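## Task

Take plate K83 out of plate nest N1 and place it on cycler Q1's block, lying flat within the block's locators, with its well A1 at the block corner labelled A1. Close Q1's lid over the plate with the LID key. Q1 is loose, so it has to finish in its original spot and orientation. Press START on Q1 and have the run still going at the end; an active run counts against you if anything you were required to change is still wrong. Anything held in place only by the robot at the end does not count. Finally open the gripper and back away; resting against START or Q1's housing is still clear.

## Robot and tools

Robot: one Franka FR3 arm with seven revolute joints and a Robotiq 2F-140 two-finger gripper, plus a wrist camera, cam_wrist (896x504). There is only this one arm.

Frames: positions are reported in the scene frame, in metres. Its origin is on the table top under the arm's base; +z is up, and +y lies to the left when looking along +x. The base itself may be slightly tilted. The gripper's fingers point along its own +z and open and close along its own y. end_effector_position is the spot between the pads when closed; closed fingertips extend about 33 mm past it, fully open ones about 9 mm. Closing also pushes the tips roughly 24 mm farther from the arm, so keep that margin over surfaces. The reported hand position can be off, more so at long reach.

Plate orientation: well A1 sits at the labelled short end of a plate, in the corner on the far side from the labelled long edge. Q1's upper front keys, left to right as you face the cycler: CLEAR, START, LID, STOP. LID toggles the lid; LID and START are ignored while the lid is partway. If the lid hits something it stops, the lamp goes red, and only CLEAR will release it (it then opens). A blue lamp means a run is active. Q1 is loose, so don't shove it. Loose items may occasionally get nudged by an outside push.

Tool execute_actions, argument actions: a list holding zero or one entry. Empty list: no motion, returns the state plus pictures. A motion entry is {"rows": [...], "steps": n} with 1 to 15 rows and steps from 10 to 15 (default 15); each step lasts 1/30 s, one row per step, and the final row repeats to fill the remaining steps. A wait entry is {"steps": n} alone, n up to 300, counted from the previous result, including your reply time. Optional pictures: true adds camera images to a motion result.

Each row is 10 numbers in this order: seven absolute joint target angles in radians (fr3_joint1 waist, joint2 shoulder, joint3 upper arm roll, joint4 elbow, joint5 forearm roll, joint6 wrist pitch, joint7 wrist roll), then gripper position, force_limit, speed, each from -1 to 1. The joint values are goals, not offsets, in the same form as the Joint positions line. Stated ranges: waist ±2.744, shoulder ±1.784, upper arm roll ±2.901, elbow -3.042 to -0.152, forearm roll ±2.807, wrist pitch 0.544 to 4.517, wrist roll ±3.016. True limits may differ by up to 0.018 rad. A target beyond a limit by more than 0.018 and farther out than the current angle is refused, and a refused call does nothing. Overreaching targets get clipped at the real limit, reported as "joint sent to its limit" (possibly about an earlier action).

Gripper numbers: position +1 is open (140 mm), about -0.8 brings the pads together, -1 closes until blocked. force_limit -1/0/+1 is about 14/60/107 N; speed -1/0/+1 is about 30/140/250 mm/s. To grasp, send -1 and confirm object_status = 2. Codes: 0 moving, 1 blocked opening, 2 blocked closing, 3 reached target or pads met. To squeeze harder while at 2, raise force_limit and switch position between -1 and -0.98. position_measured is in counts: 3 open, 230 pads touching.

Motion: each joint's target is held within a lead of its measured angle (0.248 rad for joints 1-4, 0.677 for 5, 0.715 for 6, 1.54 for 7), and targets are scaled back if they would move the hand over 70 mm from where it is. Big moves therefore need several calls. The arm keeps heading to the last row while you think, until it stalls. Each result is taken 10 steps before the action ends; those steps run afterward.

Result lines: end_effector_position and end_effector_quat_wxyz; Joint positions and Joint velocities (rad, rad/s, column order); gripper object_status and position_measured; "joint command not followed" means the clearance check altered targets; HELD marks steps whose row was not sent; MOTOR HOT warns of heating, and OVER-TEMPERATURE FAULT means braking until cool.

Faults to avoid: contact torque reaching a joint's load limit (85 N m joints 1-4, 11 N m joints 5-7) or any external force reaching 85 N (held weight included) halts the arm for 10 s and drops the rest of the call. Holding loads heats motors. Avoid drops, slips, slams, hard hits and strong pushes, and never let anything leave the table, since that ends the scene.

Tool zoom_image: camera "cam_wrist", region [x0, y0, x1, y1] in pixels of the latest full image, origin top-left, at most 504x504; returns an enlarged view.

Camera calibration is given in OpenCV style (K, distortion D, T_world_to_cam mapping scene frame to camera), with small per-scene errors; the wrist camera pose follows the joint readings.

Tool read_manual: optional section "licences"; returns licence text only.

Tool finished_scene: argument scene, the number of the current scene; ends it irreversibly, reports success, and gives the next task. Before calling, the plate must be seated, the lid shut, the run on, Q1 in place, and the gripper open and away.

Each tool is called after "Request:" in YAML: its name, and indented under it one key for each argument.

## Session

Request:
execute_actions:
  actions: []

Scene clock: 0.00 s of 10800.00 s.
end_effector_position=(+0.4008, -0.3741, +0.3001) position_measured=3 object_status=3 end_effector_quat_wxyz=(-0.246, +0.782, -0.565, -0.096)
Joint positions: [-0.989  0.334  0.001 -1.669  0.391  1.62  -1.381]
Joint velocities: [-0.    -0.    -0.     0.001  0.001  0.001  0.002]

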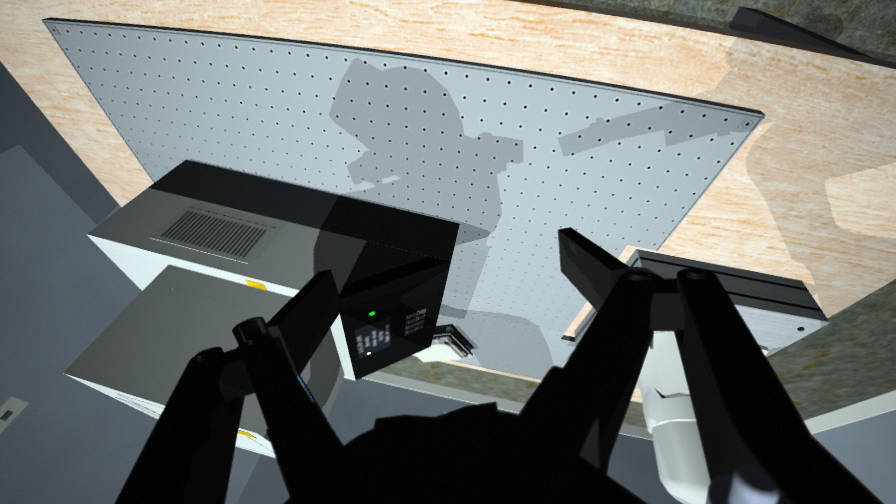

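Request:
execute_actions:
  actions:
    - {"rows":[[-0.3,-0.1,0,-1.6,0,1.5,-1.57,1,0,0]]}

Request:
execute_actions:
  actions:
    - {"steps":150}
  pictures: true

Scene clock: 0.83 s of 10800.00 s.
end_effector_position=(+0.4085, -0.3537, +0.3622) position_measured=3 object_status=3 end_effector_quat_wxyz=(-0.147, +0.858, -0.484, -0.085)
Joint positions: [-0.845  0.207 -0.015 -1.647  0.222  1.582 -1.417]
Joint velocities: [ 0.965 -0.969  0.111  0.224 -0.668 -0.167 -0.186]
Steps of this call (steps 1 to 20: nothing new was sent; steps 21 to 25: the first 5 steps of this action). Readings (joint positions | what the end effector reports):
21: [-0.970 0.325 -0.011 -1.669 0.351 1.612 -1.389] | position_measured=3 object_status=3
22: [-0.942 0.301 -0.017 -1.668 0.309 1.602 -1.397] | position_measured=3 object_status=3
24: [-0.878 0.240 -0.017 -1.654 0.247 1.588 -1.411] | position_measured=3 object_status=3
25: the state above

Scene clock: 5.83 s of 10800.00 s.
end_effector_position=(+0.4928, -0.1397, +0.5364) position_measured=3 object_status=3 end_effector_quat_wxyz=(+0.001, +0.990, -0.143, +0.008)
Joint positions: [-0.3   -0.101  0.001 -1.598  0.003  1.503 -1.563]
Joint velocities: [-0.001 -0.001 -0.001  0.    -0.001  0.    -0.   ]
Kept back: nothing.
Steps of this call (steps 1 to 10: the last 10 steps of your previous action; steps 11 to 45: the robot went on to your last target; steps 46 to 110: nothing new was sent; then 1.33 s passed at rest). Readings (joint positions | what the end effector reports):
1: [-0.811 0.175 -0.013 -1.640 0.200 1.577 -1.423] | position_measured=3 object_status=3
2: [-0.777 0.142 -0.011 -1.635 0.181 1.572 -1.429] | position_measured=3 object_status=3
4: [-0.708 0.079 -0.008 -1.624 0.147 1.564 -1.440] | position_measured=3 object_status=3
8: [-0.544 -0.024 -0.005 -1.606 0.087 1.547 -1.464] | position_measured=3 object_status=3
110: the state above
The arm was judged still, so your last target was given up. Only a new action makes it travel on or press farther. Fingers that are still opening or closing keep moving.
camera_calibration (this result's frames):
cam_wrist: T_world_to_cam=[[-0.42859, -0.903266, -0.0205115, 0.0966592], [-0.868859, 0.405826, 0.283532, 0.350777], [-0.24778, 0.13934, -0.958744, 0.841974], [0, 0, 0, 1]] pos_world=[0.554828, -0.172366, 0.709763]

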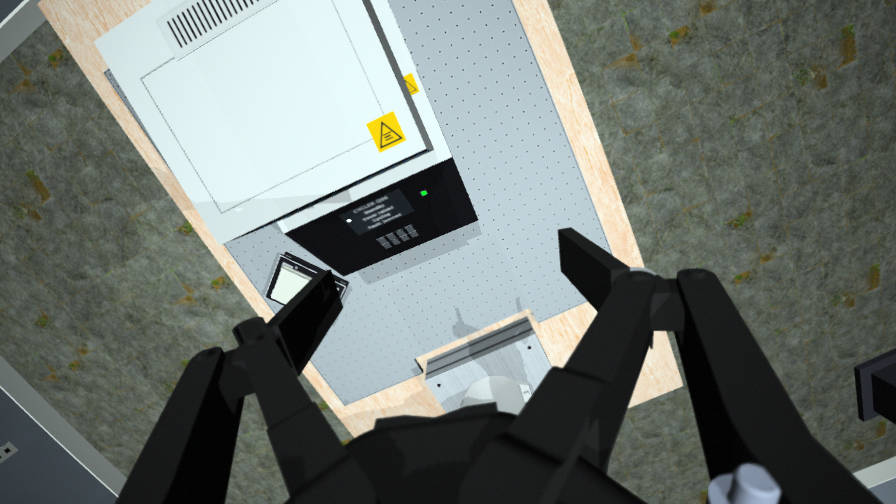

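Request:
execute_actions:
  actions:
    - {"rows":[[0.2,-0.8,0,-2.2,0,2.2,-1.57,1,0,0]]}

Request:
execute_actions:
  actions:
    - {"steps":100}
  pictures: true

Request:
zoom_image:
  camera: "cam_wrist"
  region: [200,60,650,400]

Scene clock: 6.57 s of 10800.00 s.
end_effector_position=(+0.5206, -0.0868, +0.5500) position_measured=3 object_status=3 end_effector_quat_wxyz=(+0.008, +0.992, -0.088, +0.092)
Joint positions: [-0.176 -0.223 -0.011 -1.745  0.001  1.698 -1.563]
Joint velocities: [ 0.872 -0.87   0.078 -0.875 -0.001  1.031  0.001]
Steps of this call (steps 1 to 17: nothing new was sent; steps 18 to 22: the first 5 steps of this action). Readings (joint positions | what the end effector reports):
18: [-0.284 -0.117 -0.008 -1.624 0.002 1.540 -1.563] | position_measured=3 object_status=3
19: [-0.261 -0.140 -0.012 -1.655 0.001 1.581 -1.563] | position_measured=3 object_status=3
21: [-0.206 -0.193 -0.012 -1.714 0.001 1.660 -1.563] | position_measured=3 object_status=3
22: the state above

Scene clock: 9.90 s of 10800.00 s.
end_effector_position=(+0.4672, +0.1085, +0.6871) position_measured=3 object_status=3 end_effector_quat_wxyz=(-0.041, +0.914, +0.098, +0.391)
Joint positions: [ 0.199 -0.801  0.001 -2.198  0.001  2.197 -1.563]
Joint velocities: [ 0.     0.001 -0.002  0.001  0.     0.    -0.001]
Kept back: nothing.
Steps of this call (steps 1 to 10: the last 10 steps of your previous action; steps 11 to 45: the robot went on to your last target; steps 46 to 100: nothing new was sent). Readings (joint positions | what the end effector reports):
1: [-0.144 -0.254 -0.010 -1.777 0.001 1.734 -1.563] | position_measured=3 object_status=3
2: [-0.111 -0.286 -0.009 -1.810 0.001 1.769 -1.563] | position_measured=3 object_status=3
4: [-0.040 -0.355 -0.006 -1.880 0.001 1.836 -1.563] | position_measured=3 object_status=3
8: [0.106 -0.536 0.003 -2.062 0.001 1.971 -1.563] | position_measured=3 object_status=3
100: the state above
The arm was judged still, so your last target was given up. Only a new action makes it travel on or press farther. Fingers that are still opening or closing keep moving.
camera_calibration (this result's frames):
cam_wrist: T_world_to_cam=[[0.116818, -0.985642, -0.121914, 0.136742], [-0.878887, -0.0454293, -0.474862, 0.759778], [0.462506, 0.162621, -0.871575, 0.551288], [0, 0, 0, 1]] pos_world=[0.396811, 0.0796444, 0.857949]

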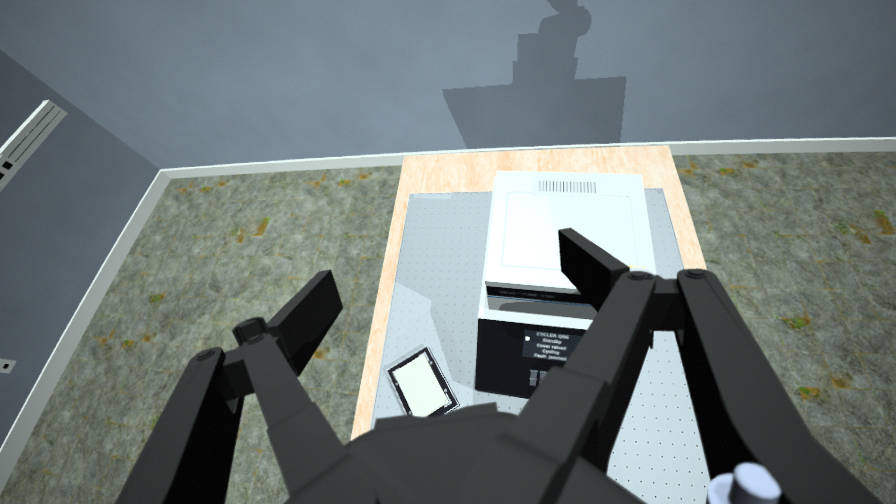

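Region (200, 60, 650, 400) of cam_wrist's 896x504 image, scaled by 1.120, with more detail than that image has; it fills the top 381 rows of this view, and the rest is white.

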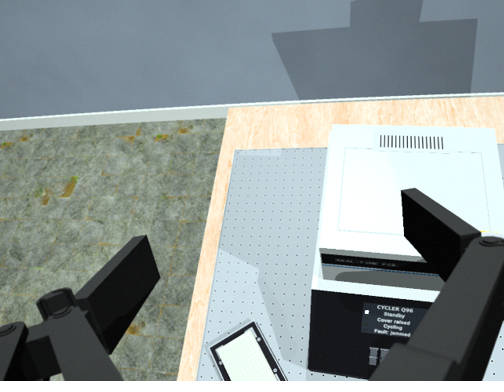

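Request:
execute_actions:
  actions:
    - {"rows":[[-0.1,-1.1,0,-2.9,0,2.9,-1.57,1,0,0]]}

Request:
execute_actions:
  actions:
    - {"steps":80}
  pictures: true

Request:
zoom_image:
  camera: "cam_wrist"
  region: [300,150,620,420]

Scene clock: 10.97 s of 10800.00 s.
end_effector_position=(+0.4697, +0.0444, +0.7126) position_measured=3 object_status=3 end_effector_quat_wxyz=(-0.018, +0.877, +0.035, +0.479)
Joint positions: [ 0.062 -0.933  0.005 -2.354  0.001  2.412 -1.563]
Joint velocities: [-0.946 -1.024 -0.047 -1.179  0.     1.425 -0.   ]
Steps of this call (steps 1 to 27: nothing new was sent; steps 28 to 32: the first 5 steps of this action). Readings (joint positions | what the end effector reports):
28: [0.180 -0.816 0.006 -2.222 0.001 2.234 -1.563] | position_measured=3 object_status=3
29: [0.153 -0.841 0.007 -2.252 0.001 2.276 -1.563] | position_measured=3 object_status=3
31: [0.094 -0.900 0.006 -2.315 0.001 2.361 -1.563] | position_measured=3 object_status=3
32: the state above

Scene clock: 13.63 s of 10800.00 s.
end_effector_position=(+0.4665, -0.0358, +0.5636) position_measured=3 object_status=3 end_effector_quat_wxyz=(+0.020, +0.850, -0.037, +0.525)
Joint positions: [-0.099 -1.099 -0.001 -2.898  0.002  2.897 -1.563]
Joint velocities: [ 0.001  0.001  0.    -0.     0.001 -0.    -0.   ]
Kept back: nothing.
Steps of this call (steps 1 to 10: the last 10 steps of your previous action; steps 11 to 45: the robot went on to your last target; steps 46 to 80: nothing new was sent). Readings (joint positions | what the end effector reports):
1: [0.026 -0.972 0.004 -2.403 0.001 2.473 -1.563] | position_measured=3 object_status=3
2: [-0.012 -1.015 0.003 -2.471 0.002 2.549 -1.563] | position_measured=3 object_status=3
4: [-0.065 -1.078 -0.002 -2.614 0.002 2.669 -1.563] | position_measured=3 object_status=3
8: [-0.092 -1.092 -0.002 -2.829 0.002 2.780 -1.563] | position_measured=3 object_status=3
80: the state above
The arm was judged still, so your last target was given up. Only a new action makes it travel on or press farther. Fingers that are still opening or closing keep moving.
camera_calibration (this result's frames):
cam_wrist: T_world_to_cam=[[-0.136733, -0.979059, -0.150822, 0.114355], [-0.675191, 0.203517, -0.709012, 0.739784], [0.72486, 0.00488823, -0.688879, 0.236409], [0, 0, 0, 1]] pos_world=[0.343767, -0.0397538, 0.70462]

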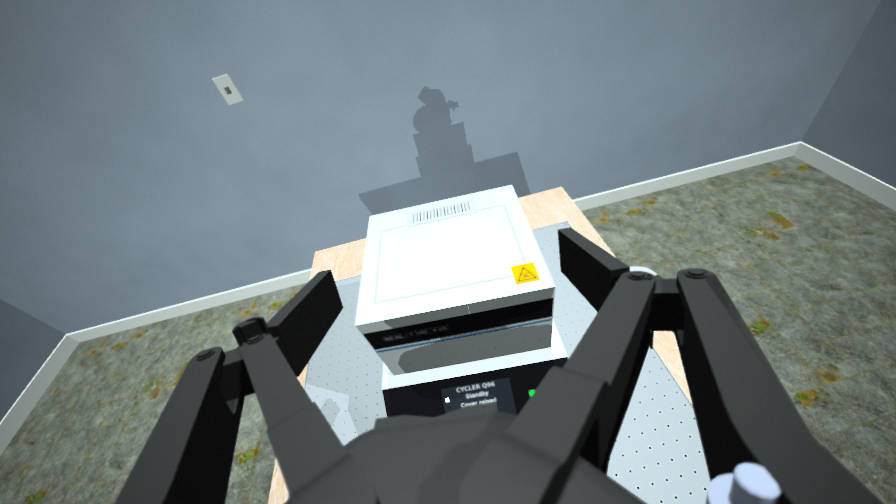

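Region (300, 150, 620, 420) of cam_wrist's 896x504 image, scaled by 1.575, with more detail than that image has; it fills the top 425 rows of this view, and the rest is white.

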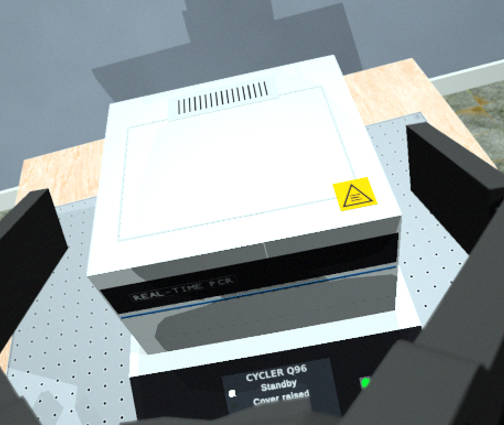

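Request:
execute_actions:
  actions:
    - {"rows":[[-0.08,-0.805,0,-2.622,0,2.117,-1.57,-1,0,0]]}

Request:
execute_actions:
  actions:
    - {"steps":70}
  pictures: true

Request:
zoom_image:
  camera: "cam_wrist"
  region: [300,120,620,400]

Scene clock: 15.20 s of 10800.00 s.
end_effector_position=(+0.4743, -0.0324, +0.5182) position_measured=32 object_status=0 end_effector_quat_wxyz=(+0.015, +0.910, -0.036, +0.413)
Joint positions: [-0.09  -0.951 -0.001 -2.749  0.001  2.64  -1.563]
Joint velocities: [ 0.04   0.78  -0.001  0.664 -0.    -1.379  0.001]
Steps of this call (steps 1 to 42: nothing new was sent; steps 43 to 47: the first 5 steps of this action). Readings (joint positions | what the end effector reports):
43: [-0.097 -1.078 -0.001 -2.872 0.001 2.848 -1.563] | position_measured=3 object_status=0
44: [-0.095 -1.042 -0.001 -2.833 0.001 2.790 -1.563] | position_measured=9 object_status=0
46: [-0.092 -0.978 -0.001 -2.773 0.001 2.689 -1.563] | position_measured=24 object_status=0
47: the state above

Scene clock: 17.53 s of 10800.00 s.
end_effector_position=(+0.3968, -0.0234, +0.4062) position_measured=233 object_status=3 end_effector_quat_wxyz=(+0.006, +0.987, -0.035, +0.155)
Joint positions: [-0.081 -0.806 -0.001 -2.624  0.001  2.12  -1.563]
Joint velocities: [-0.001 -0.001 -0.     0.001 -0.    -0.     0.   ]
Kept back: nothing.
Steps of this call (steps 1 to 10: the last 10 steps of your previous action; steps 11 to 45: the robot went on to your last target; steps 46 to 70: nothing new was sent). Readings (joint positions | what the end effector reports):
1: [-0.089 -0.926 -0.001 -2.728 0.001 2.592 -1.563] | position_measured=39 object_status=0
2: [-0.088 -0.904 -0.001 -2.708 0.001 2.545 -1.563] | position_measured=47 object_status=0
4: [-0.086 -0.866 -0.001 -2.677 0.001 2.454 -1.563] | position_measured=62 object_status=0
8: [-0.082 -0.819 -0.001 -2.637 0.001 2.286 -1.563] | position_measured=92 object_status=0
70: the state above
The arm was judged still, so your last target was given up. Only a new action makes it travel on or press farther. Fingers that are still opening or closing keep moving.
camera_calibration (this result's frames):
cam_wrist: T_world_to_cam=[[-0.211602, -0.975258, -0.0640111, 0.0877746], [-0.977178, 0.21236, -0.00520426, 0.412783], [0.0186689, 0.061449, -0.997936, 0.585493], [0, 0, 0, 1]] pos_world=[0.411005, -0.0380337, 0.592051]

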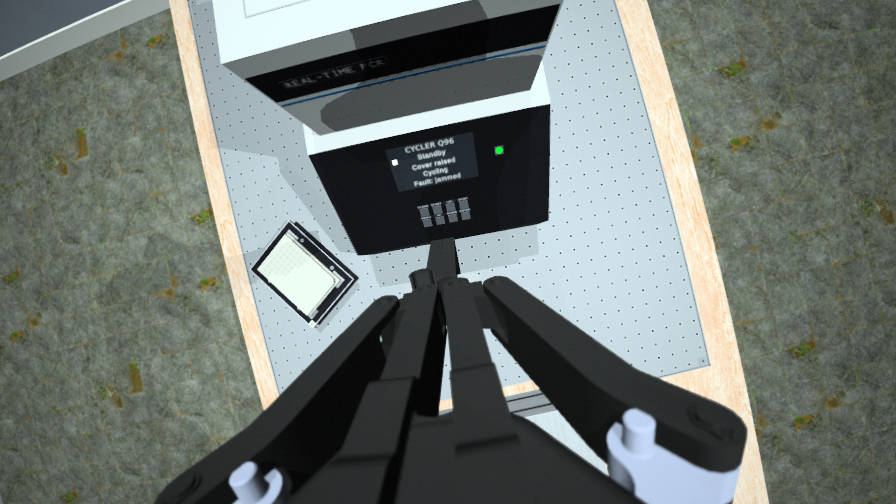

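Region (300, 120, 620, 400) of cam_wrist's 896x504 image, scaled by 1.575, with more detail than that image has; it fills the top 441 rows of this view, and the rest is white.

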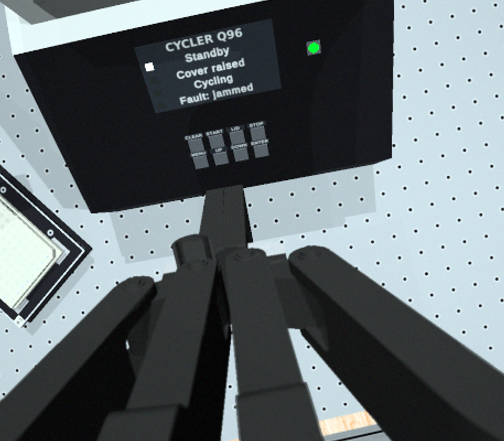

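Request:
execute_actions:
  actions:
    - {"rows":[[-0.082,-0.409,0,-2.901,0,2.892,-1.57,-1,0,0]]}

Request:
execute_actions:
  actions:
    - {"steps":60}
  pictures: true

Scene clock: 18.50 s of 10800.00 s.
end_effector_position=(+0.4193, -0.0254, +0.3060) position_measured=233 object_status=3 end_effector_quat_wxyz=(+0.006, +0.988, -0.035, +0.147)
Joint positions: [-0.081 -0.633 -0.001 -2.77   0.001  2.423 -1.563]
Joint velocities: [ 0.     1.531 -0.    -0.929  0.     1.727  0.   ]
Steps of this call (steps 1 to 24: nothing new was sent; steps 25 to 29: the first 5 steps of this action). Readings (joint positions | what the end effector reports):
25: [-0.081 -0.794 -0.001 -2.639 0.001 2.174 -1.563] | position_measured=233 object_status=3
26: [-0.081 -0.763 -0.001 -2.669 0.001 2.238 -1.563] | position_measured=233 object_status=3
28: [-0.081 -0.682 -0.001 -2.738 0.001 2.362 -1.563] | position_measured=233 object_status=3
29: the state above

Scene clock: 20.50 s of 10800.00 s.
end_effector_position=(+0.4496, -0.0280, +0.2268) position_measured=233 object_status=3 end_effector_quat_wxyz=(+0.008, +0.979, -0.035, +0.201)
Joint positions: [-0.081 -0.41  -0.001 -2.902  0.001  2.889 -1.563]
Joint velocities: [-0.     0.    -0.001  0.001 -0.002  0.     0.001]
Kept back: nothing.
Steps of this call (steps 1 to 10: the last 10 steps of your previous action; steps 11 to 45: the robot went on to your last target; steps 46 to 60: nothing new was sent). Readings (joint positions | what the end effector reports):
1: [-0.081 -0.578 -0.001 -2.801 0.001 2.489 -1.563] | position_measured=233 object_status=3
2: [-0.081 -0.522 -0.001 -2.832 0.001 2.559 -1.563] | position_measured=233 object_status=3
4: [-0.081 -0.444 -0.001 -2.881 0.001 2.661 -1.563] | position_measured=233 object_status=3
8: [-0.081 -0.410 -0.001 -2.903 0.001 2.782 -1.563] | position_measured=233 object_status=3
60: the state above
The arm was judged still, so your last target was given up. Only a new action makes it travel on or press farther. Fingers that are still opening or closing keep moving.
camera_calibration (this result's frames):
cam_wrist: T_world_to_cam=[[-0.205639, -0.975614, -0.0767469, 0.0831569], [-0.972245, 0.212611, -0.0976542, 0.483144], [0.11159, 0.0545352, -0.992257, 0.362536], [0, 0, 0, 1]] pos_world=[0.446379, -0.0413637, 0.413292]

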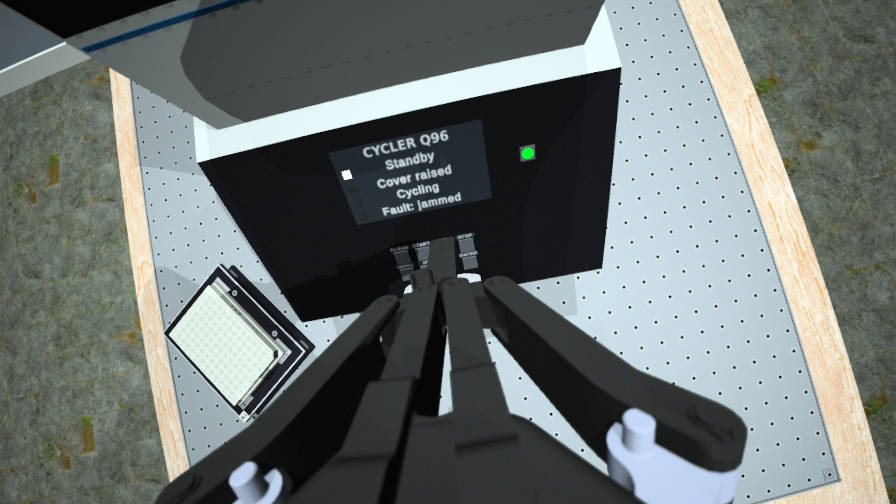

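Request:
execute_actions:
  actions:
    - {"rows":[[-0.084,-0.39,0,-2.901,0,2.912,-1.57,-1,0,0],[-0.084,-0.37,0,-2.901,0,2.935,-1.57,-1,0,0],[-0.084,-0.343,0,-2.901,0,2.96,-1.57,-1,0,0]]}

Request:
execute_actions:
  actions:
    - {"steps":30}
  pictures: true

Scene clock: 21.23 s of 10800.00 s.
end_effector_position=(+0.4498, -0.0287, +0.2122) position_measured=233 object_status=3 end_effector_quat_wxyz=(+0.008, +0.980, -0.036, +0.195)
Joint positions: [-0.082 -0.36  -0.001 -2.901  0.001  2.925 -1.563]
Joint velocities: [-0.005  0.263  0.001 -0.021  0.001  0.173 -0.   ]
Steps of this call (steps 1 to 17: nothing new was sent; steps 18 to 22: the first 5 steps of this action). Readings (joint positions | what the end effector reports):
18: [-0.081 -0.407 -0.001 -2.902 0.001 2.892 -1.563] | position_measured=233 object_status=3
19: [-0.082 -0.399 -0.001 -2.901 0.001 2.899 -1.563] | position_measured=233 object_status=3
21: [-0.082 -0.370 -0.001 -2.900 0.001 2.918 -1.563] | position_measured=233 object_status=3
22: the state above

Scene clock: 22.23 s of 10800.00 s.
end_effector_position=(+0.4546, -0.0292, +0.2115) position_measured=233 object_status=3 end_effector_quat_wxyz=(+0.008, +0.978, -0.036, +0.203)
Joint positions: [-0.083 -0.345 -0.001 -2.901  0.001  2.957 -1.563]
Joint velocities: [ 0.001 -0.     0.001 -0.001 -0.001 -0.001 -0.001]
Kept back: nothing.
Steps of this call (steps 1 to 10: the last 10 steps of your previous action; steps 11 to 30: the robot went on to your last target). Readings (joint positions | what the end effector reports):
1: [-0.083 -0.353 -0.001 -2.901 0.001 2.930 -1.563] | position_measured=233 object_status=3
2: [-0.083 -0.349 -0.001 -2.901 0.001 2.934 -1.563] | position_measured=233 object_status=3
4: [-0.083 -0.346 -0.001 -2.901 0.001 2.941 -1.563] | position_measured=233 object_status=3
8: [-0.083 -0.345 -0.001 -2.901 0.001 2.950 -1.563] | position_measured=233 object_status=3
30: the state above
The arm was judged still, so your last target was given up. Only a new action makes it travel on or press farther. Fingers that are still opening or closing keep moving.
camera_calibration (this result's frames):
cam_wrist: T_world_to_cam=[[-0.206937, -0.975312, -0.07709, 0.0825583], [-0.971558, 0.214131, -0.101103, 0.487262], [0.115115, 0.0539755, -0.991885, 0.345166], [0, 0, 0, 1]] pos_world=[0.450754, -0.0424485, 0.397993]

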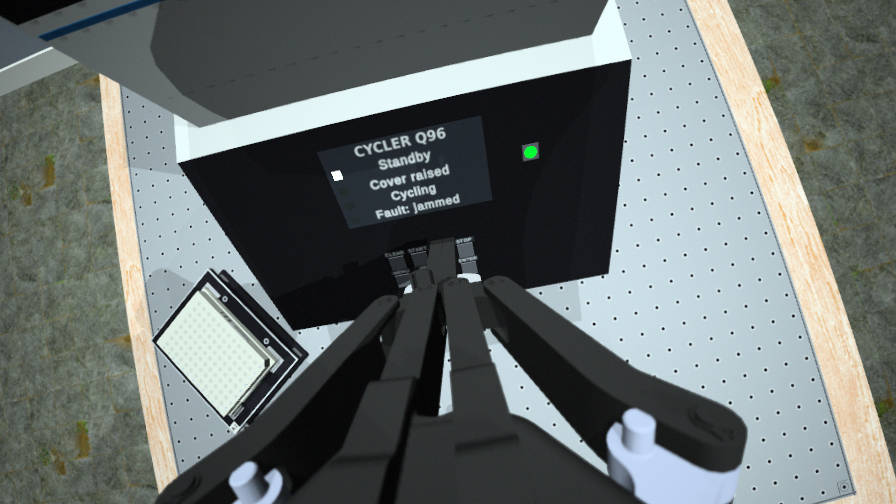

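Request:
execute_actions:
  actions:
    - {"rows":[[-0.084,-0.31,0,-2.9,0,2.99,-1.57,-1,0,0],[-0.084,-0.28,0,-2.9,0,3.02,-1.57,-1,0,0],[-0.084,-0.25,0,-2.895,0,3.05,-1.57,-1,0,0],[-0.084,-0.2,0,-2.893,0,3.093,-1.57,-1,0,0]]}

Request:
execute_actions:
  actions:
    - {"steps":30}
  pictures: true

Scene clock: 22.80 s of 10800.00 s.
end_effector_position=(+0.4544, -0.0294, +0.1844) position_measured=233 object_status=3 end_effector_quat_wxyz=(+0.008, +0.981, -0.036, +0.191)
Joint positions: [-0.083 -0.25  -0.001 -2.894  0.001  3.02  -1.563]
Joint velocities: [-0.001  0.732  0.001 -0.011  0.001  0.394  0.   ]
Steps of this call (steps 1 to 12: nothing new was sent; steps 13 to 17: the first 5 steps of this action). Readings (joint positions | what the end effector reports):
13: [-0.083 -0.339 -0.001 -2.900 0.001 2.962 -1.563] | position_measured=233 object_status=3
14: [-0.083 -0.325 -0.001 -2.899 0.001 2.972 -1.563] | position_measured=233 object_status=3
16: [-0.083 -0.277 -0.001 -2.894 0.001 3.004 -1.563] | position_measured=233 object_status=3
17: the state above

Scene clock: 23.80 s of 10800.00 s.
end_effector_position=(+0.4607, -0.0299, +0.1760) position_measured=233 object_status=3 end_effector_quat_wxyz=(+0.008, +0.979, -0.036, +0.201)
Joint positions: [-0.083 -0.202 -0.001 -2.895  0.001  3.089 -1.563]
Joint velocities: [ 0.    -0.001 -0.001 -0.    -0.     0.001  0.   ]
Kept back: nothing.
Steps of this call (steps 1 to 10: the last 10 steps of your previous action; steps 11 to 30: the robot went on to your last target). Readings (joint positions | what the end effector reports):
1: [-0.083 -0.230 -0.001 -2.895 0.001 3.031 -1.563] | position_measured=233 object_status=3
2: [-0.083 -0.217 -0.001 -2.895 0.001 3.040 -1.563] | position_measured=233 object_status=3
4: [-0.083 -0.206 -0.001 -2.896 0.001 3.056 -1.563] | position_measured=233 object_status=3
8: [-0.083 -0.202 -0.001 -2.895 0.001 3.074 -1.563] | position_measured=233 object_status=3
30: the state above
The arm was judged still, so your last target was given up. Only a new action makes it travel on or press farther. Fingers that are still opening or closing keep moving.
camera_calibration (this result's frames):
cam_wrist: T_world_to_cam=[[-0.207387, -0.975281, -0.0762791, 0.0804618], [-0.971876, 0.2143, -0.0976353, 0.489243], [0.111568, 0.0538856, -0.992295, 0.311005], [0, 0, 0, 1]] pos_world=[0.457472, -0.0431304, 0.362514]

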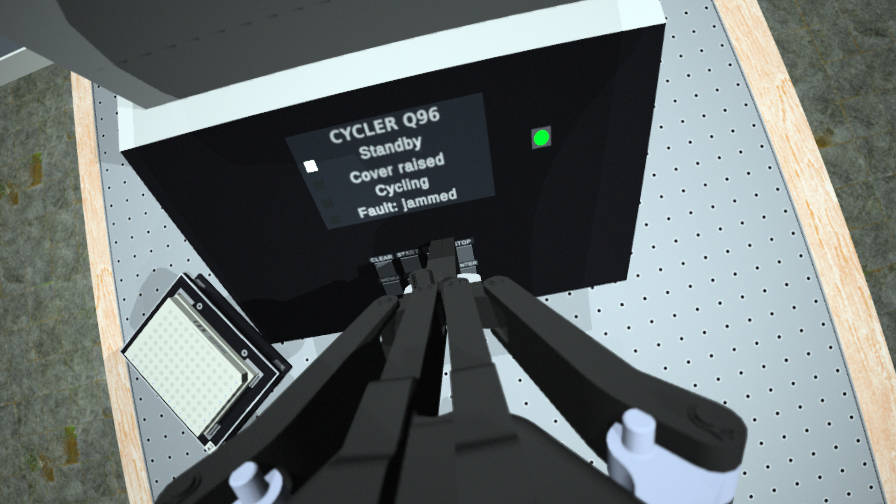

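Request:
execute_actions:
  actions:
    - {"rows":[[-0.084,-0.185,0,-2.893,0,3.125,-1.57,-1,0,0],[-0.084,-0.171,0,-2.893,0,3.158,-1.57,-1,0,0]]}

Request:
execute_actions:
  actions:
    - {"steps":30}
  pictures: true

Scene clock: 34.47 s of 10800.00 s.
end_effector_position=(+0.4622, -0.0299, +0.1757) position_measured=233 object_status=3 end_effector_quat_wxyz=(+0.008, +0.978, -0.036, +0.207)
Joint positions: [-0.083 -0.196 -0.001 -2.899  0.001  3.111 -1.563]
Joint velocities: [-0.     0.001  0.     0.001 -0.001  0.    -0.   ]
FORCE FAULT: contact force on the arm reached its limit, and the arm stopped for 10 seconds. The contact can be on any part of the arm, not only on its tool. The arm's remaining commands of this call were not run. The arm holds still and accepts commands again. Move the arm away from the contact; if what it grips holds it there, let go first. Pushing or pulling that hard again can fault the arm again.
Kept back: nothing.
The stop began at step 20 of this call (marked STOPPED below). From that step on the arm followed nothing that you had sent. 11 steps, steps kept back included, did not run and will not run. Nothing is kept back now, and the robot has no last target.
Steps of this call (steps 1 to 15: nothing new was sent; steps 16 to 19: the first 4 steps of this action; steps 20 to 320: the stop). Readings (joint positions | what the end effector reports):
16: [-0.083 -0.199 -0.001 -2.894 0.001 3.095 -1.563] | position_measured=233 object_status=3
17: [-0.083 -0.193 -0.001 -2.894 0.001 3.104 -1.563] | position_measured=233 object_status=3
19: [-0.083 -0.194 -0.001 -2.899 0.001 3.112 -1.563] | position_measured=233 object_status=3
20: [-0.083 -0.196 -0.001 -2.899 0.001 3.111 -1.563] | position_measured=233 object_status=3 STOPPED
23: [-0.083 -0.196 -0.001 -2.899 0.001 3.111 -1.563] | position_measured=233 object_status=3
320: the state above

Scene clock: 34.50 s of 10800.00 s.
end_effector_position=(+0.4622, -0.0299, +0.1757) position_measured=233 object_status=3 end_effector_quat_wxyz=(+0.008, +0.978, -0.036, +0.207)
Joint positions: [-0.083 -0.196 -0.001 -2.899  0.001  3.111 -1.563]
Joint velocities: [ 0.     0.002 -0.001 -0.001 -0.     0.    -0.001]
Kept back: nothing.
A stop began in an earlier call of the same reply, so what this call sent did not run. Send another action.
Steps of this call (step 1: nothing new was sent). Readings (joint positions | what the end effector reports):
1: the state above
camera_calibration (this result's frames):
cam_wrist: T_world_to_cam=[[-0.206387, -0.975373, -0.0777981, 0.0804798], [-0.970772, 0.214069, -0.108521, 0.492084], [0.122503, 0.0531268, -0.991045, 0.305176], [0, 0, 0, 1]] pos_world=[0.456926, -0.0430553, 0.362106]

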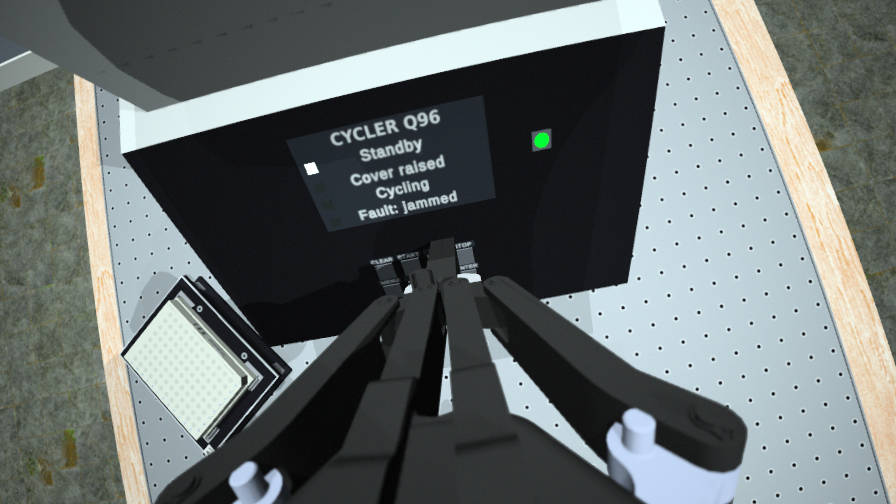

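Request:
execute_actions:
  actions:
    - {"rows":[[-0.084,-0.235,0,-2.893,0,3.015,-1.57,-1,0,0]]}

Request:
execute_actions:
  actions:
    - {"steps":15}

Request:
execute_actions:
  actions:
    - {"rows":[[-0.084,-0.205,0,-2.893,0,3.042,-1.57,-1,0,0]]}

Request:
execute_actions:
  actions:
    - {"steps":25}
  pictures: true

Scene clock: 35.30 s of 10800.00 s.
end_effector_position=(+0.4583, -0.0296, +0.1818) position_measured=233 object_status=3 end_effector_quat_wxyz=(+0.008, +0.980, -0.036, +0.198)
Joint positions: [-0.083 -0.23  -0.001 -2.895  0.001  3.054 -1.563]
Joint velocities: [ 0.001 -0.079  0.001  0.02  -0.001 -0.206 -0.001]
Steps of this call (steps 1 to 19: nothing new was sent; steps 20 to 24: the first 5 steps of this action). Readings (joint positions | what the end effector reports):
20: [-0.083 -0.202 -0.001 -2.899 0.001 3.097 -1.563] | position_measured=233 object_status=3
21: [-0.083 -0.213 -0.001 -2.899 0.001 3.082 -1.563] | position_measured=233 object_status=3
23: [-0.083 -0.226 -0.001 -2.896 0.001 3.062 -1.563] | position_measured=233 object_status=3
24: the state above

Scene clock: 35.80 s of 10800.00 s.
end_effector_position=(+0.4505, -0.0291, +0.1769) position_measured=233 object_status=3 end_effector_quat_wxyz=(+0.008, +0.982, -0.036, +0.183)
Joint positions: [-0.083 -0.233 -0.001 -2.894  0.001  3.02  -1.563]
Joint velocities: [-0.001  0.    -0.002 -0.     0.    -0.012  0.001]
Kept back: nothing.
Steps of this call (steps 1 to 10: the last 10 steps of your previous action; steps 11 to 15: the robot went on to your last target). Readings (joint positions | what the end effector reports):
1: [-0.083 -0.231 -0.001 -2.894 0.001 3.048 -1.563] | position_measured=233 object_status=3
2: [-0.083 -0.232 -0.001 -2.894 0.001 3.043 -1.563] | position_measured=233 object_status=3
4: [-0.083 -0.233 -0.001 -2.894 0.001 3.035 -1.563] | position_measured=233 object_status=3
8: [-0.083 -0.233 -0.001 -2.894 0.001 3.026 -1.563] | position_measured=233 object_status=3
15: the state above

Scene clock: 35.97 s of 10800.00 s.
end_effector_position=(+0.4485, -0.0290, +0.1689) position_measured=233 object_status=3 end_effector_quat_wxyz=(+0.007, +0.983, -0.036, +0.178)
Joint positions: [-0.083 -0.209 -0.001 -2.893  0.001  3.031 -1.563]
Joint velocities: [ 0.001  0.054  0.    -0.001  0.002  0.038 -0.001]
Steps of this call (steps 1 to 5: the first 5 steps of this action). Readings (joint positions | what the end effector reports):
1: [-0.083 -0.229 -0.001 -2.893 0.001 3.024 -1.563] | position_measured=233 object_status=3
2: [-0.083 -0.222 -0.001 -2.893 0.001 3.027 -1.563] | position_measured=233 object_status=3
4: [-0.083 -0.212 -0.001 -2.893 0.001 3.030 -1.563] | position_measured=233 object_status=3
5: the state above

Scene clock: 36.80 s of 10800.00 s.
end_effector_position=(+0.4497, -0.0291, +0.1690) position_measured=233 object_status=3 end_effector_quat_wxyz=(+0.007, +0.983, -0.036, +0.180)
Joint positions: [-0.083 -0.207 -0.001 -2.893  0.001  3.039 -1.563]
Joint velocities: [-0.002  0.     0.     0.001  0.001 -0.001 -0.   ]
Kept back: nothing.
Steps of this call (steps 1 to 10: the last 10 steps of your previous action; steps 11 to 15: the robot went on to your last target; steps 16 to 25: nothing new was sent). Readings (joint positions | what the end effector reports):
1: [-0.083 -0.208 -0.001 -2.893 0.001 3.033 -1.563] | position_measured=233 object_status=3
2: [-0.083 -0.207 -0.001 -2.893 0.001 3.034 -1.563] | position_measured=233 object_status=3
4: [-0.083 -0.207 -0.001 -2.893 0.001 3.035 -1.563] | position_measured=233 object_status=3
8: [-0.083 -0.207 -0.001 -2.893 0.001 3.037 -1.563] | position_measured=233 object_status=3
25: the state above
The arm was judged still, so your last target was given up. Only a new action makes it travel on or press farther. Fingers that are still opening or closing keep moving.
camera_calibration (this result's frames):
cam_wrist: T_world_to_cam=[[-0.210698, -0.975044, -0.0699733, 0.0787973], [-0.975178, 0.214632, -0.0544143, 0.471952], [0.0680749, 0.0567714, -0.996064, 0.325501], [0, 0, 0, 1]] pos_world=[0.454681, -0.0429443, 0.355415]

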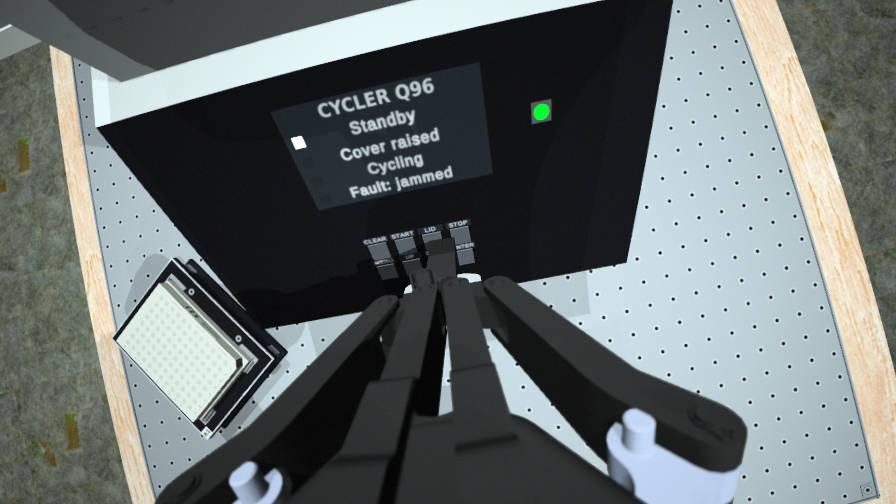

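Request:
execute_actions:
  actions:
    - {"rows":[[-0.073,-0.19,0,-2.893,0,3.058,-1.57,-1,0,0]]}

Request:
execute_actions:
  actions:
    - {"steps":25}

Request:
execute_actions:
  actions:
    - {"rows":[[-0.073,-0.178,0,-2.893,0,3.071,-1.57,-1,0,0]]}

Request:
execute_actions:
  actions:
    - {"steps":25}
  pictures: true

Scene clock: 37.47 s of 10800.00 s.
end_effector_position=(+0.4498, -0.0262, +0.1656) position_measured=233 object_status=3 end_effector_quat_wxyz=(+0.007, +0.983, -0.033, +0.179)
Joint positions: [-0.076 -0.194 -0.001 -2.892  0.001  3.049 -1.563]
Joint velocities: [ 0.001  0.011 -0.     0.001 -0.002  0.02  -0.001]
Steps of this call (steps 1 to 15: nothing new was sent; steps 16 to 20: the first 5 steps of this action). Readings (joint positions | what the end effector reports):
16: [-0.081 -0.204 -0.001 -2.893 0.001 3.042 -1.563] | position_measured=233 object_status=3
17: [-0.079 -0.200 -0.001 -2.892 0.001 3.044 -1.563] | position_measured=233 object_status=3
19: [-0.076 -0.195 -0.001 -2.892 0.001 3.048 -1.563] | position_measured=233 object_status=3
20: the state above

Scene clock: 38.30 s of 10800.00 s.
end_effector_position=(+0.4498, -0.0262, +0.1655) position_measured=233 object_status=3 end_effector_quat_wxyz=(+0.007, +0.983, -0.033, +0.179)
Joint positions: [-0.076 -0.194 -0.001 -2.893  0.001  3.051 -1.563]
Joint velocities: [-0.     0.001  0.     0.    -0.     0.001  0.   ]
Kept back: nothing.
Steps of this call (steps 1 to 10: the last 10 steps of your previous action; steps 11 to 15: the robot went on to your last target; steps 16 to 25: nothing new was sent). Readings (joint positions | what the end effector reports):
1: [-0.076 -0.194 -0.001 -2.893 0.001 3.049 -1.563] | position_measured=233 object_status=3
2: [-0.076 -0.194 -0.001 -2.893 0.001 3.050 -1.563] | position_measured=233 object_status=3
4: [-0.076 -0.194 -0.001 -2.893 0.001 3.050 -1.563] | position_measured=233 object_status=3
8: [-0.076 -0.194 -0.001 -2.893 0.001 3.050 -1.563] | position_measured=233 object_status=3
25: the state above
The arm was judged still, so your last target was given up. Only a new action makes it travel on or press farther. Fingers that are still opening or closing keep moving.

Scene clock: 38.47 s of 10800.00 s.
end_effector_position=(+0.4501, -0.0262, +0.1651) position_measured=233 object_status=3 end_effector_quat_wxyz=(+0.007, +0.983, -0.033, +0.181)
Joint positions: [-0.076 -0.192 -0.001 -2.894  0.001  3.057 -1.563]
Joint velocities: [-0.001  0.001 -0.001 -0.009 -0.001  0.014  0.   ]
Steps of this call (steps 1 to 5: the first 5 steps of this action). Readings (joint positions | what the end effector reports):
1: [-0.076 -0.193 -0.001 -2.893 0.001 3.053 -1.563] | position_measured=233 object_status=3
2: [-0.076 -0.192 -0.001 -2.893 0.001 3.054 -1.563] | position_measured=233 object_status=3
4: [-0.076 -0.192 -0.001 -2.894 0.001 3.056 -1.563] | position_measured=233 object_status=3
5: the state above

Scene clock: 39.30 s of 10800.00 s.
end_effector_position=(+0.4501, -0.0262, +0.1651) position_measured=233 object_status=3 end_effector_quat_wxyz=(+0.007, +0.983, -0.033, +0.181)
Joint positions: [-0.076 -0.192 -0.001 -2.895  0.001  3.059 -1.563]
Joint velocities: [ 0.001 -0.    -0.    -0.002 -0.002  0.    -0.   ]
Kept back: nothing.
Steps of this call (steps 1 to 10: the last 10 steps of your previous action; steps 11 to 15: the robot went on to your last target; steps 16 to 25: nothing new was sent). Readings (joint positions | what the end effector reports):
1: [-0.076 -0.192 -0.001 -2.895 0.001 3.057 -1.563] | position_measured=233 object_status=3
2: [-0.076 -0.192 -0.001 -2.895 0.001 3.058 -1.563] | position_measured=233 object_status=3
4: [-0.076 -0.192 -0.001 -2.895 0.001 3.058 -1.563] | position_measured=233 object_status=3
8: [-0.076 -0.192 -0.001 -2.895 0.001 3.059 -1.563] | position_measured=233 object_status=3
25: the state above
The arm was judged still, so your last target was given up. Only a new action makes it travel on or press farther. Fingers that are still opening or closing keep moving.
camera_calibration (this result's frames):
cam_wrist: T_world_to_cam=[[-0.204139, -0.976415, -0.0702895, 0.0784897], [-0.976408, 0.208248, -0.0571044, 0.472288], [0.0703953, 0.0569739, -0.995891, 0.320299], [0, 0, 0, 1]] pos_world=[0.454621, -0.0399635, 0.35147]

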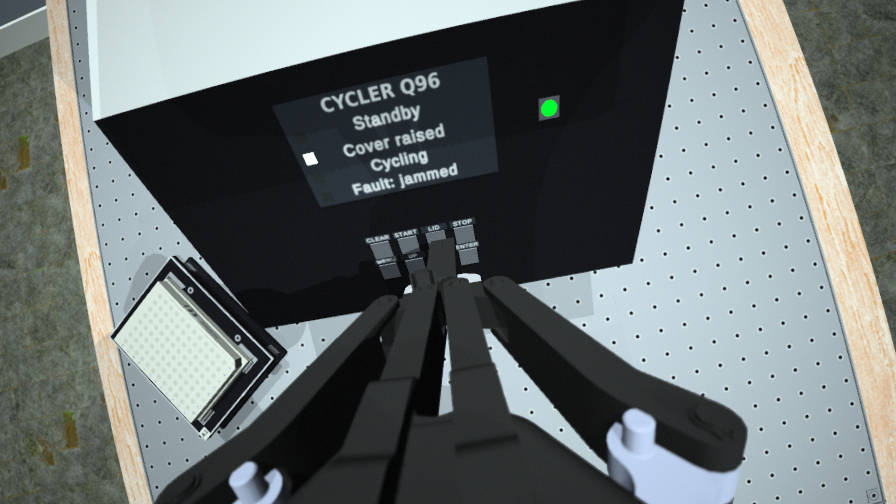

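Request:
execute_actions:
  actions:
    - {"rows":[[-0.076,-0.3,0,-2.9,0,2.97,-1.57,-1,0,0],[-0.076,-0.3,0,-2.9,0,2.97,-1.57,-1,0,0],[-0.076,-0.4,0,-2.9,0,2.87,-1.57,-1,0,0],[-0.076,-0.4,0,-2.9,0,2.87,-1.57,-1,0,0],[-0.05,-0.805,0,-2.622,0,2.35,-1.57,-1,0,0]]}

Request:
execute_actions:
  actions:
    - {"steps":70}
  pictures: true

Request:
zoom_image:
  camera: "cam_wrist"
  region: [200,0,650,400]

Scene clock: 39.83 s of 10800.00 s.
end_effector_position=(+0.4592, -0.0252, +0.2212) position_measured=233 object_status=3 end_effector_quat_wxyz=(+0.007, +0.979, -0.031, +0.201)
Joint positions: [-0.073 -0.359 -0.002 -2.878  0.001  2.914 -1.563]
Joint velocities: [ 0.13  -1.133 -0.001  1.145 -0.001 -2.032 -0.002]
Steps of this call (steps 1 to 11: nothing new was sent; steps 12 to 16: the first 5 steps of this action). Readings (joint positions | what the end effector reports):
12: [-0.076 -0.210 -0.001 -2.900 0.001 3.044 -1.563] | position_measured=233 object_status=3
13: [-0.076 -0.239 -0.001 -2.902 0.001 3.030 -1.563] | position_measured=233 object_status=3
15: [-0.076 -0.321 -0.001 -2.903 0.001 2.979 -1.563] | position_measured=233 object_status=3
16: the state above

Scene clock: 42.17 s of 10800.00 s.
end_effector_position=(+0.4570, -0.0132, +0.4574) position_measured=233 object_status=3 end_effector_quat_wxyz=(+0.005, +0.962, -0.019, +0.271)
Joint positions: [-0.051 -0.806 -0.001 -2.621  0.001  2.353 -1.563]
Joint velocities: [ 0.001 -0.001  0.    -0.     0.002 -0.     0.   ]
Kept back: nothing.
Steps of this call (steps 1 to 10: the last 10 steps of your previous action; steps 11 to 45: the robot went on to your last target; steps 46 to 70: nothing new was sent). Readings (joint positions | what the end effector reports):
1: [-0.069 -0.398 -0.001 -2.837 0.001 2.858 -1.563] | position_measured=233 object_status=3
2: [-0.066 -0.438 -0.001 -2.799 0.001 2.811 -1.563] | position_measured=233 object_status=3
4: [-0.061 -0.527 -0.001 -2.736 0.001 2.721 -1.563] | position_measured=233 object_status=3
8: [-0.054 -0.724 -0.001 -2.649 0.001 2.554 -1.563] | position_measured=233 object_status=3
70: the state above
The arm was judged still, so your last target was given up. Only a new action makes it travel on or press farther. Fingers that are still opening or closing keep moving.
camera_calibration (this result's frames):
cam_wrist: T_world_to_cam=[[-0.162388, -0.982005, -0.0964155, 0.105969], [-0.954712, 0.181055, -0.236102, 0.564633], [0.24931, 0.053709, -0.966933, 0.515187], [0, 0, 0, 1]] pos_world=[0.427829, -0.025838, 0.641679]

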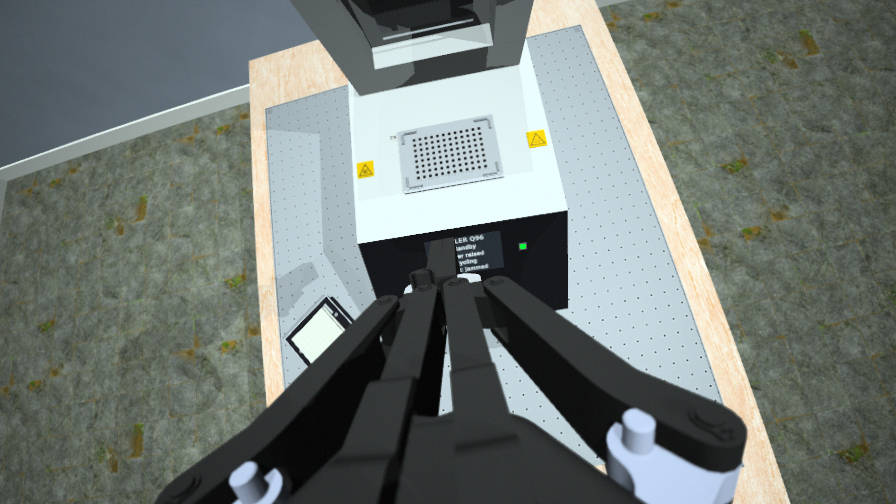

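Region (200, 0, 650, 400) of cam_wrist's 896x504 image, scaled by 1.120, with more detail than that image has.

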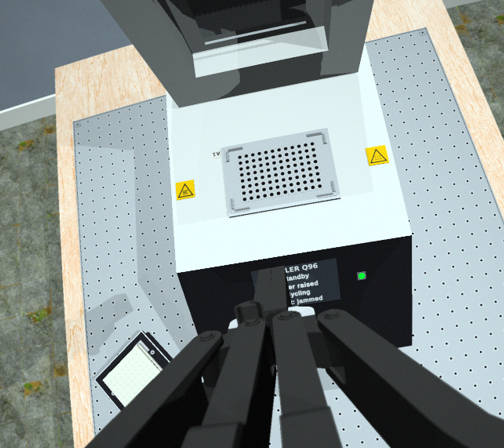

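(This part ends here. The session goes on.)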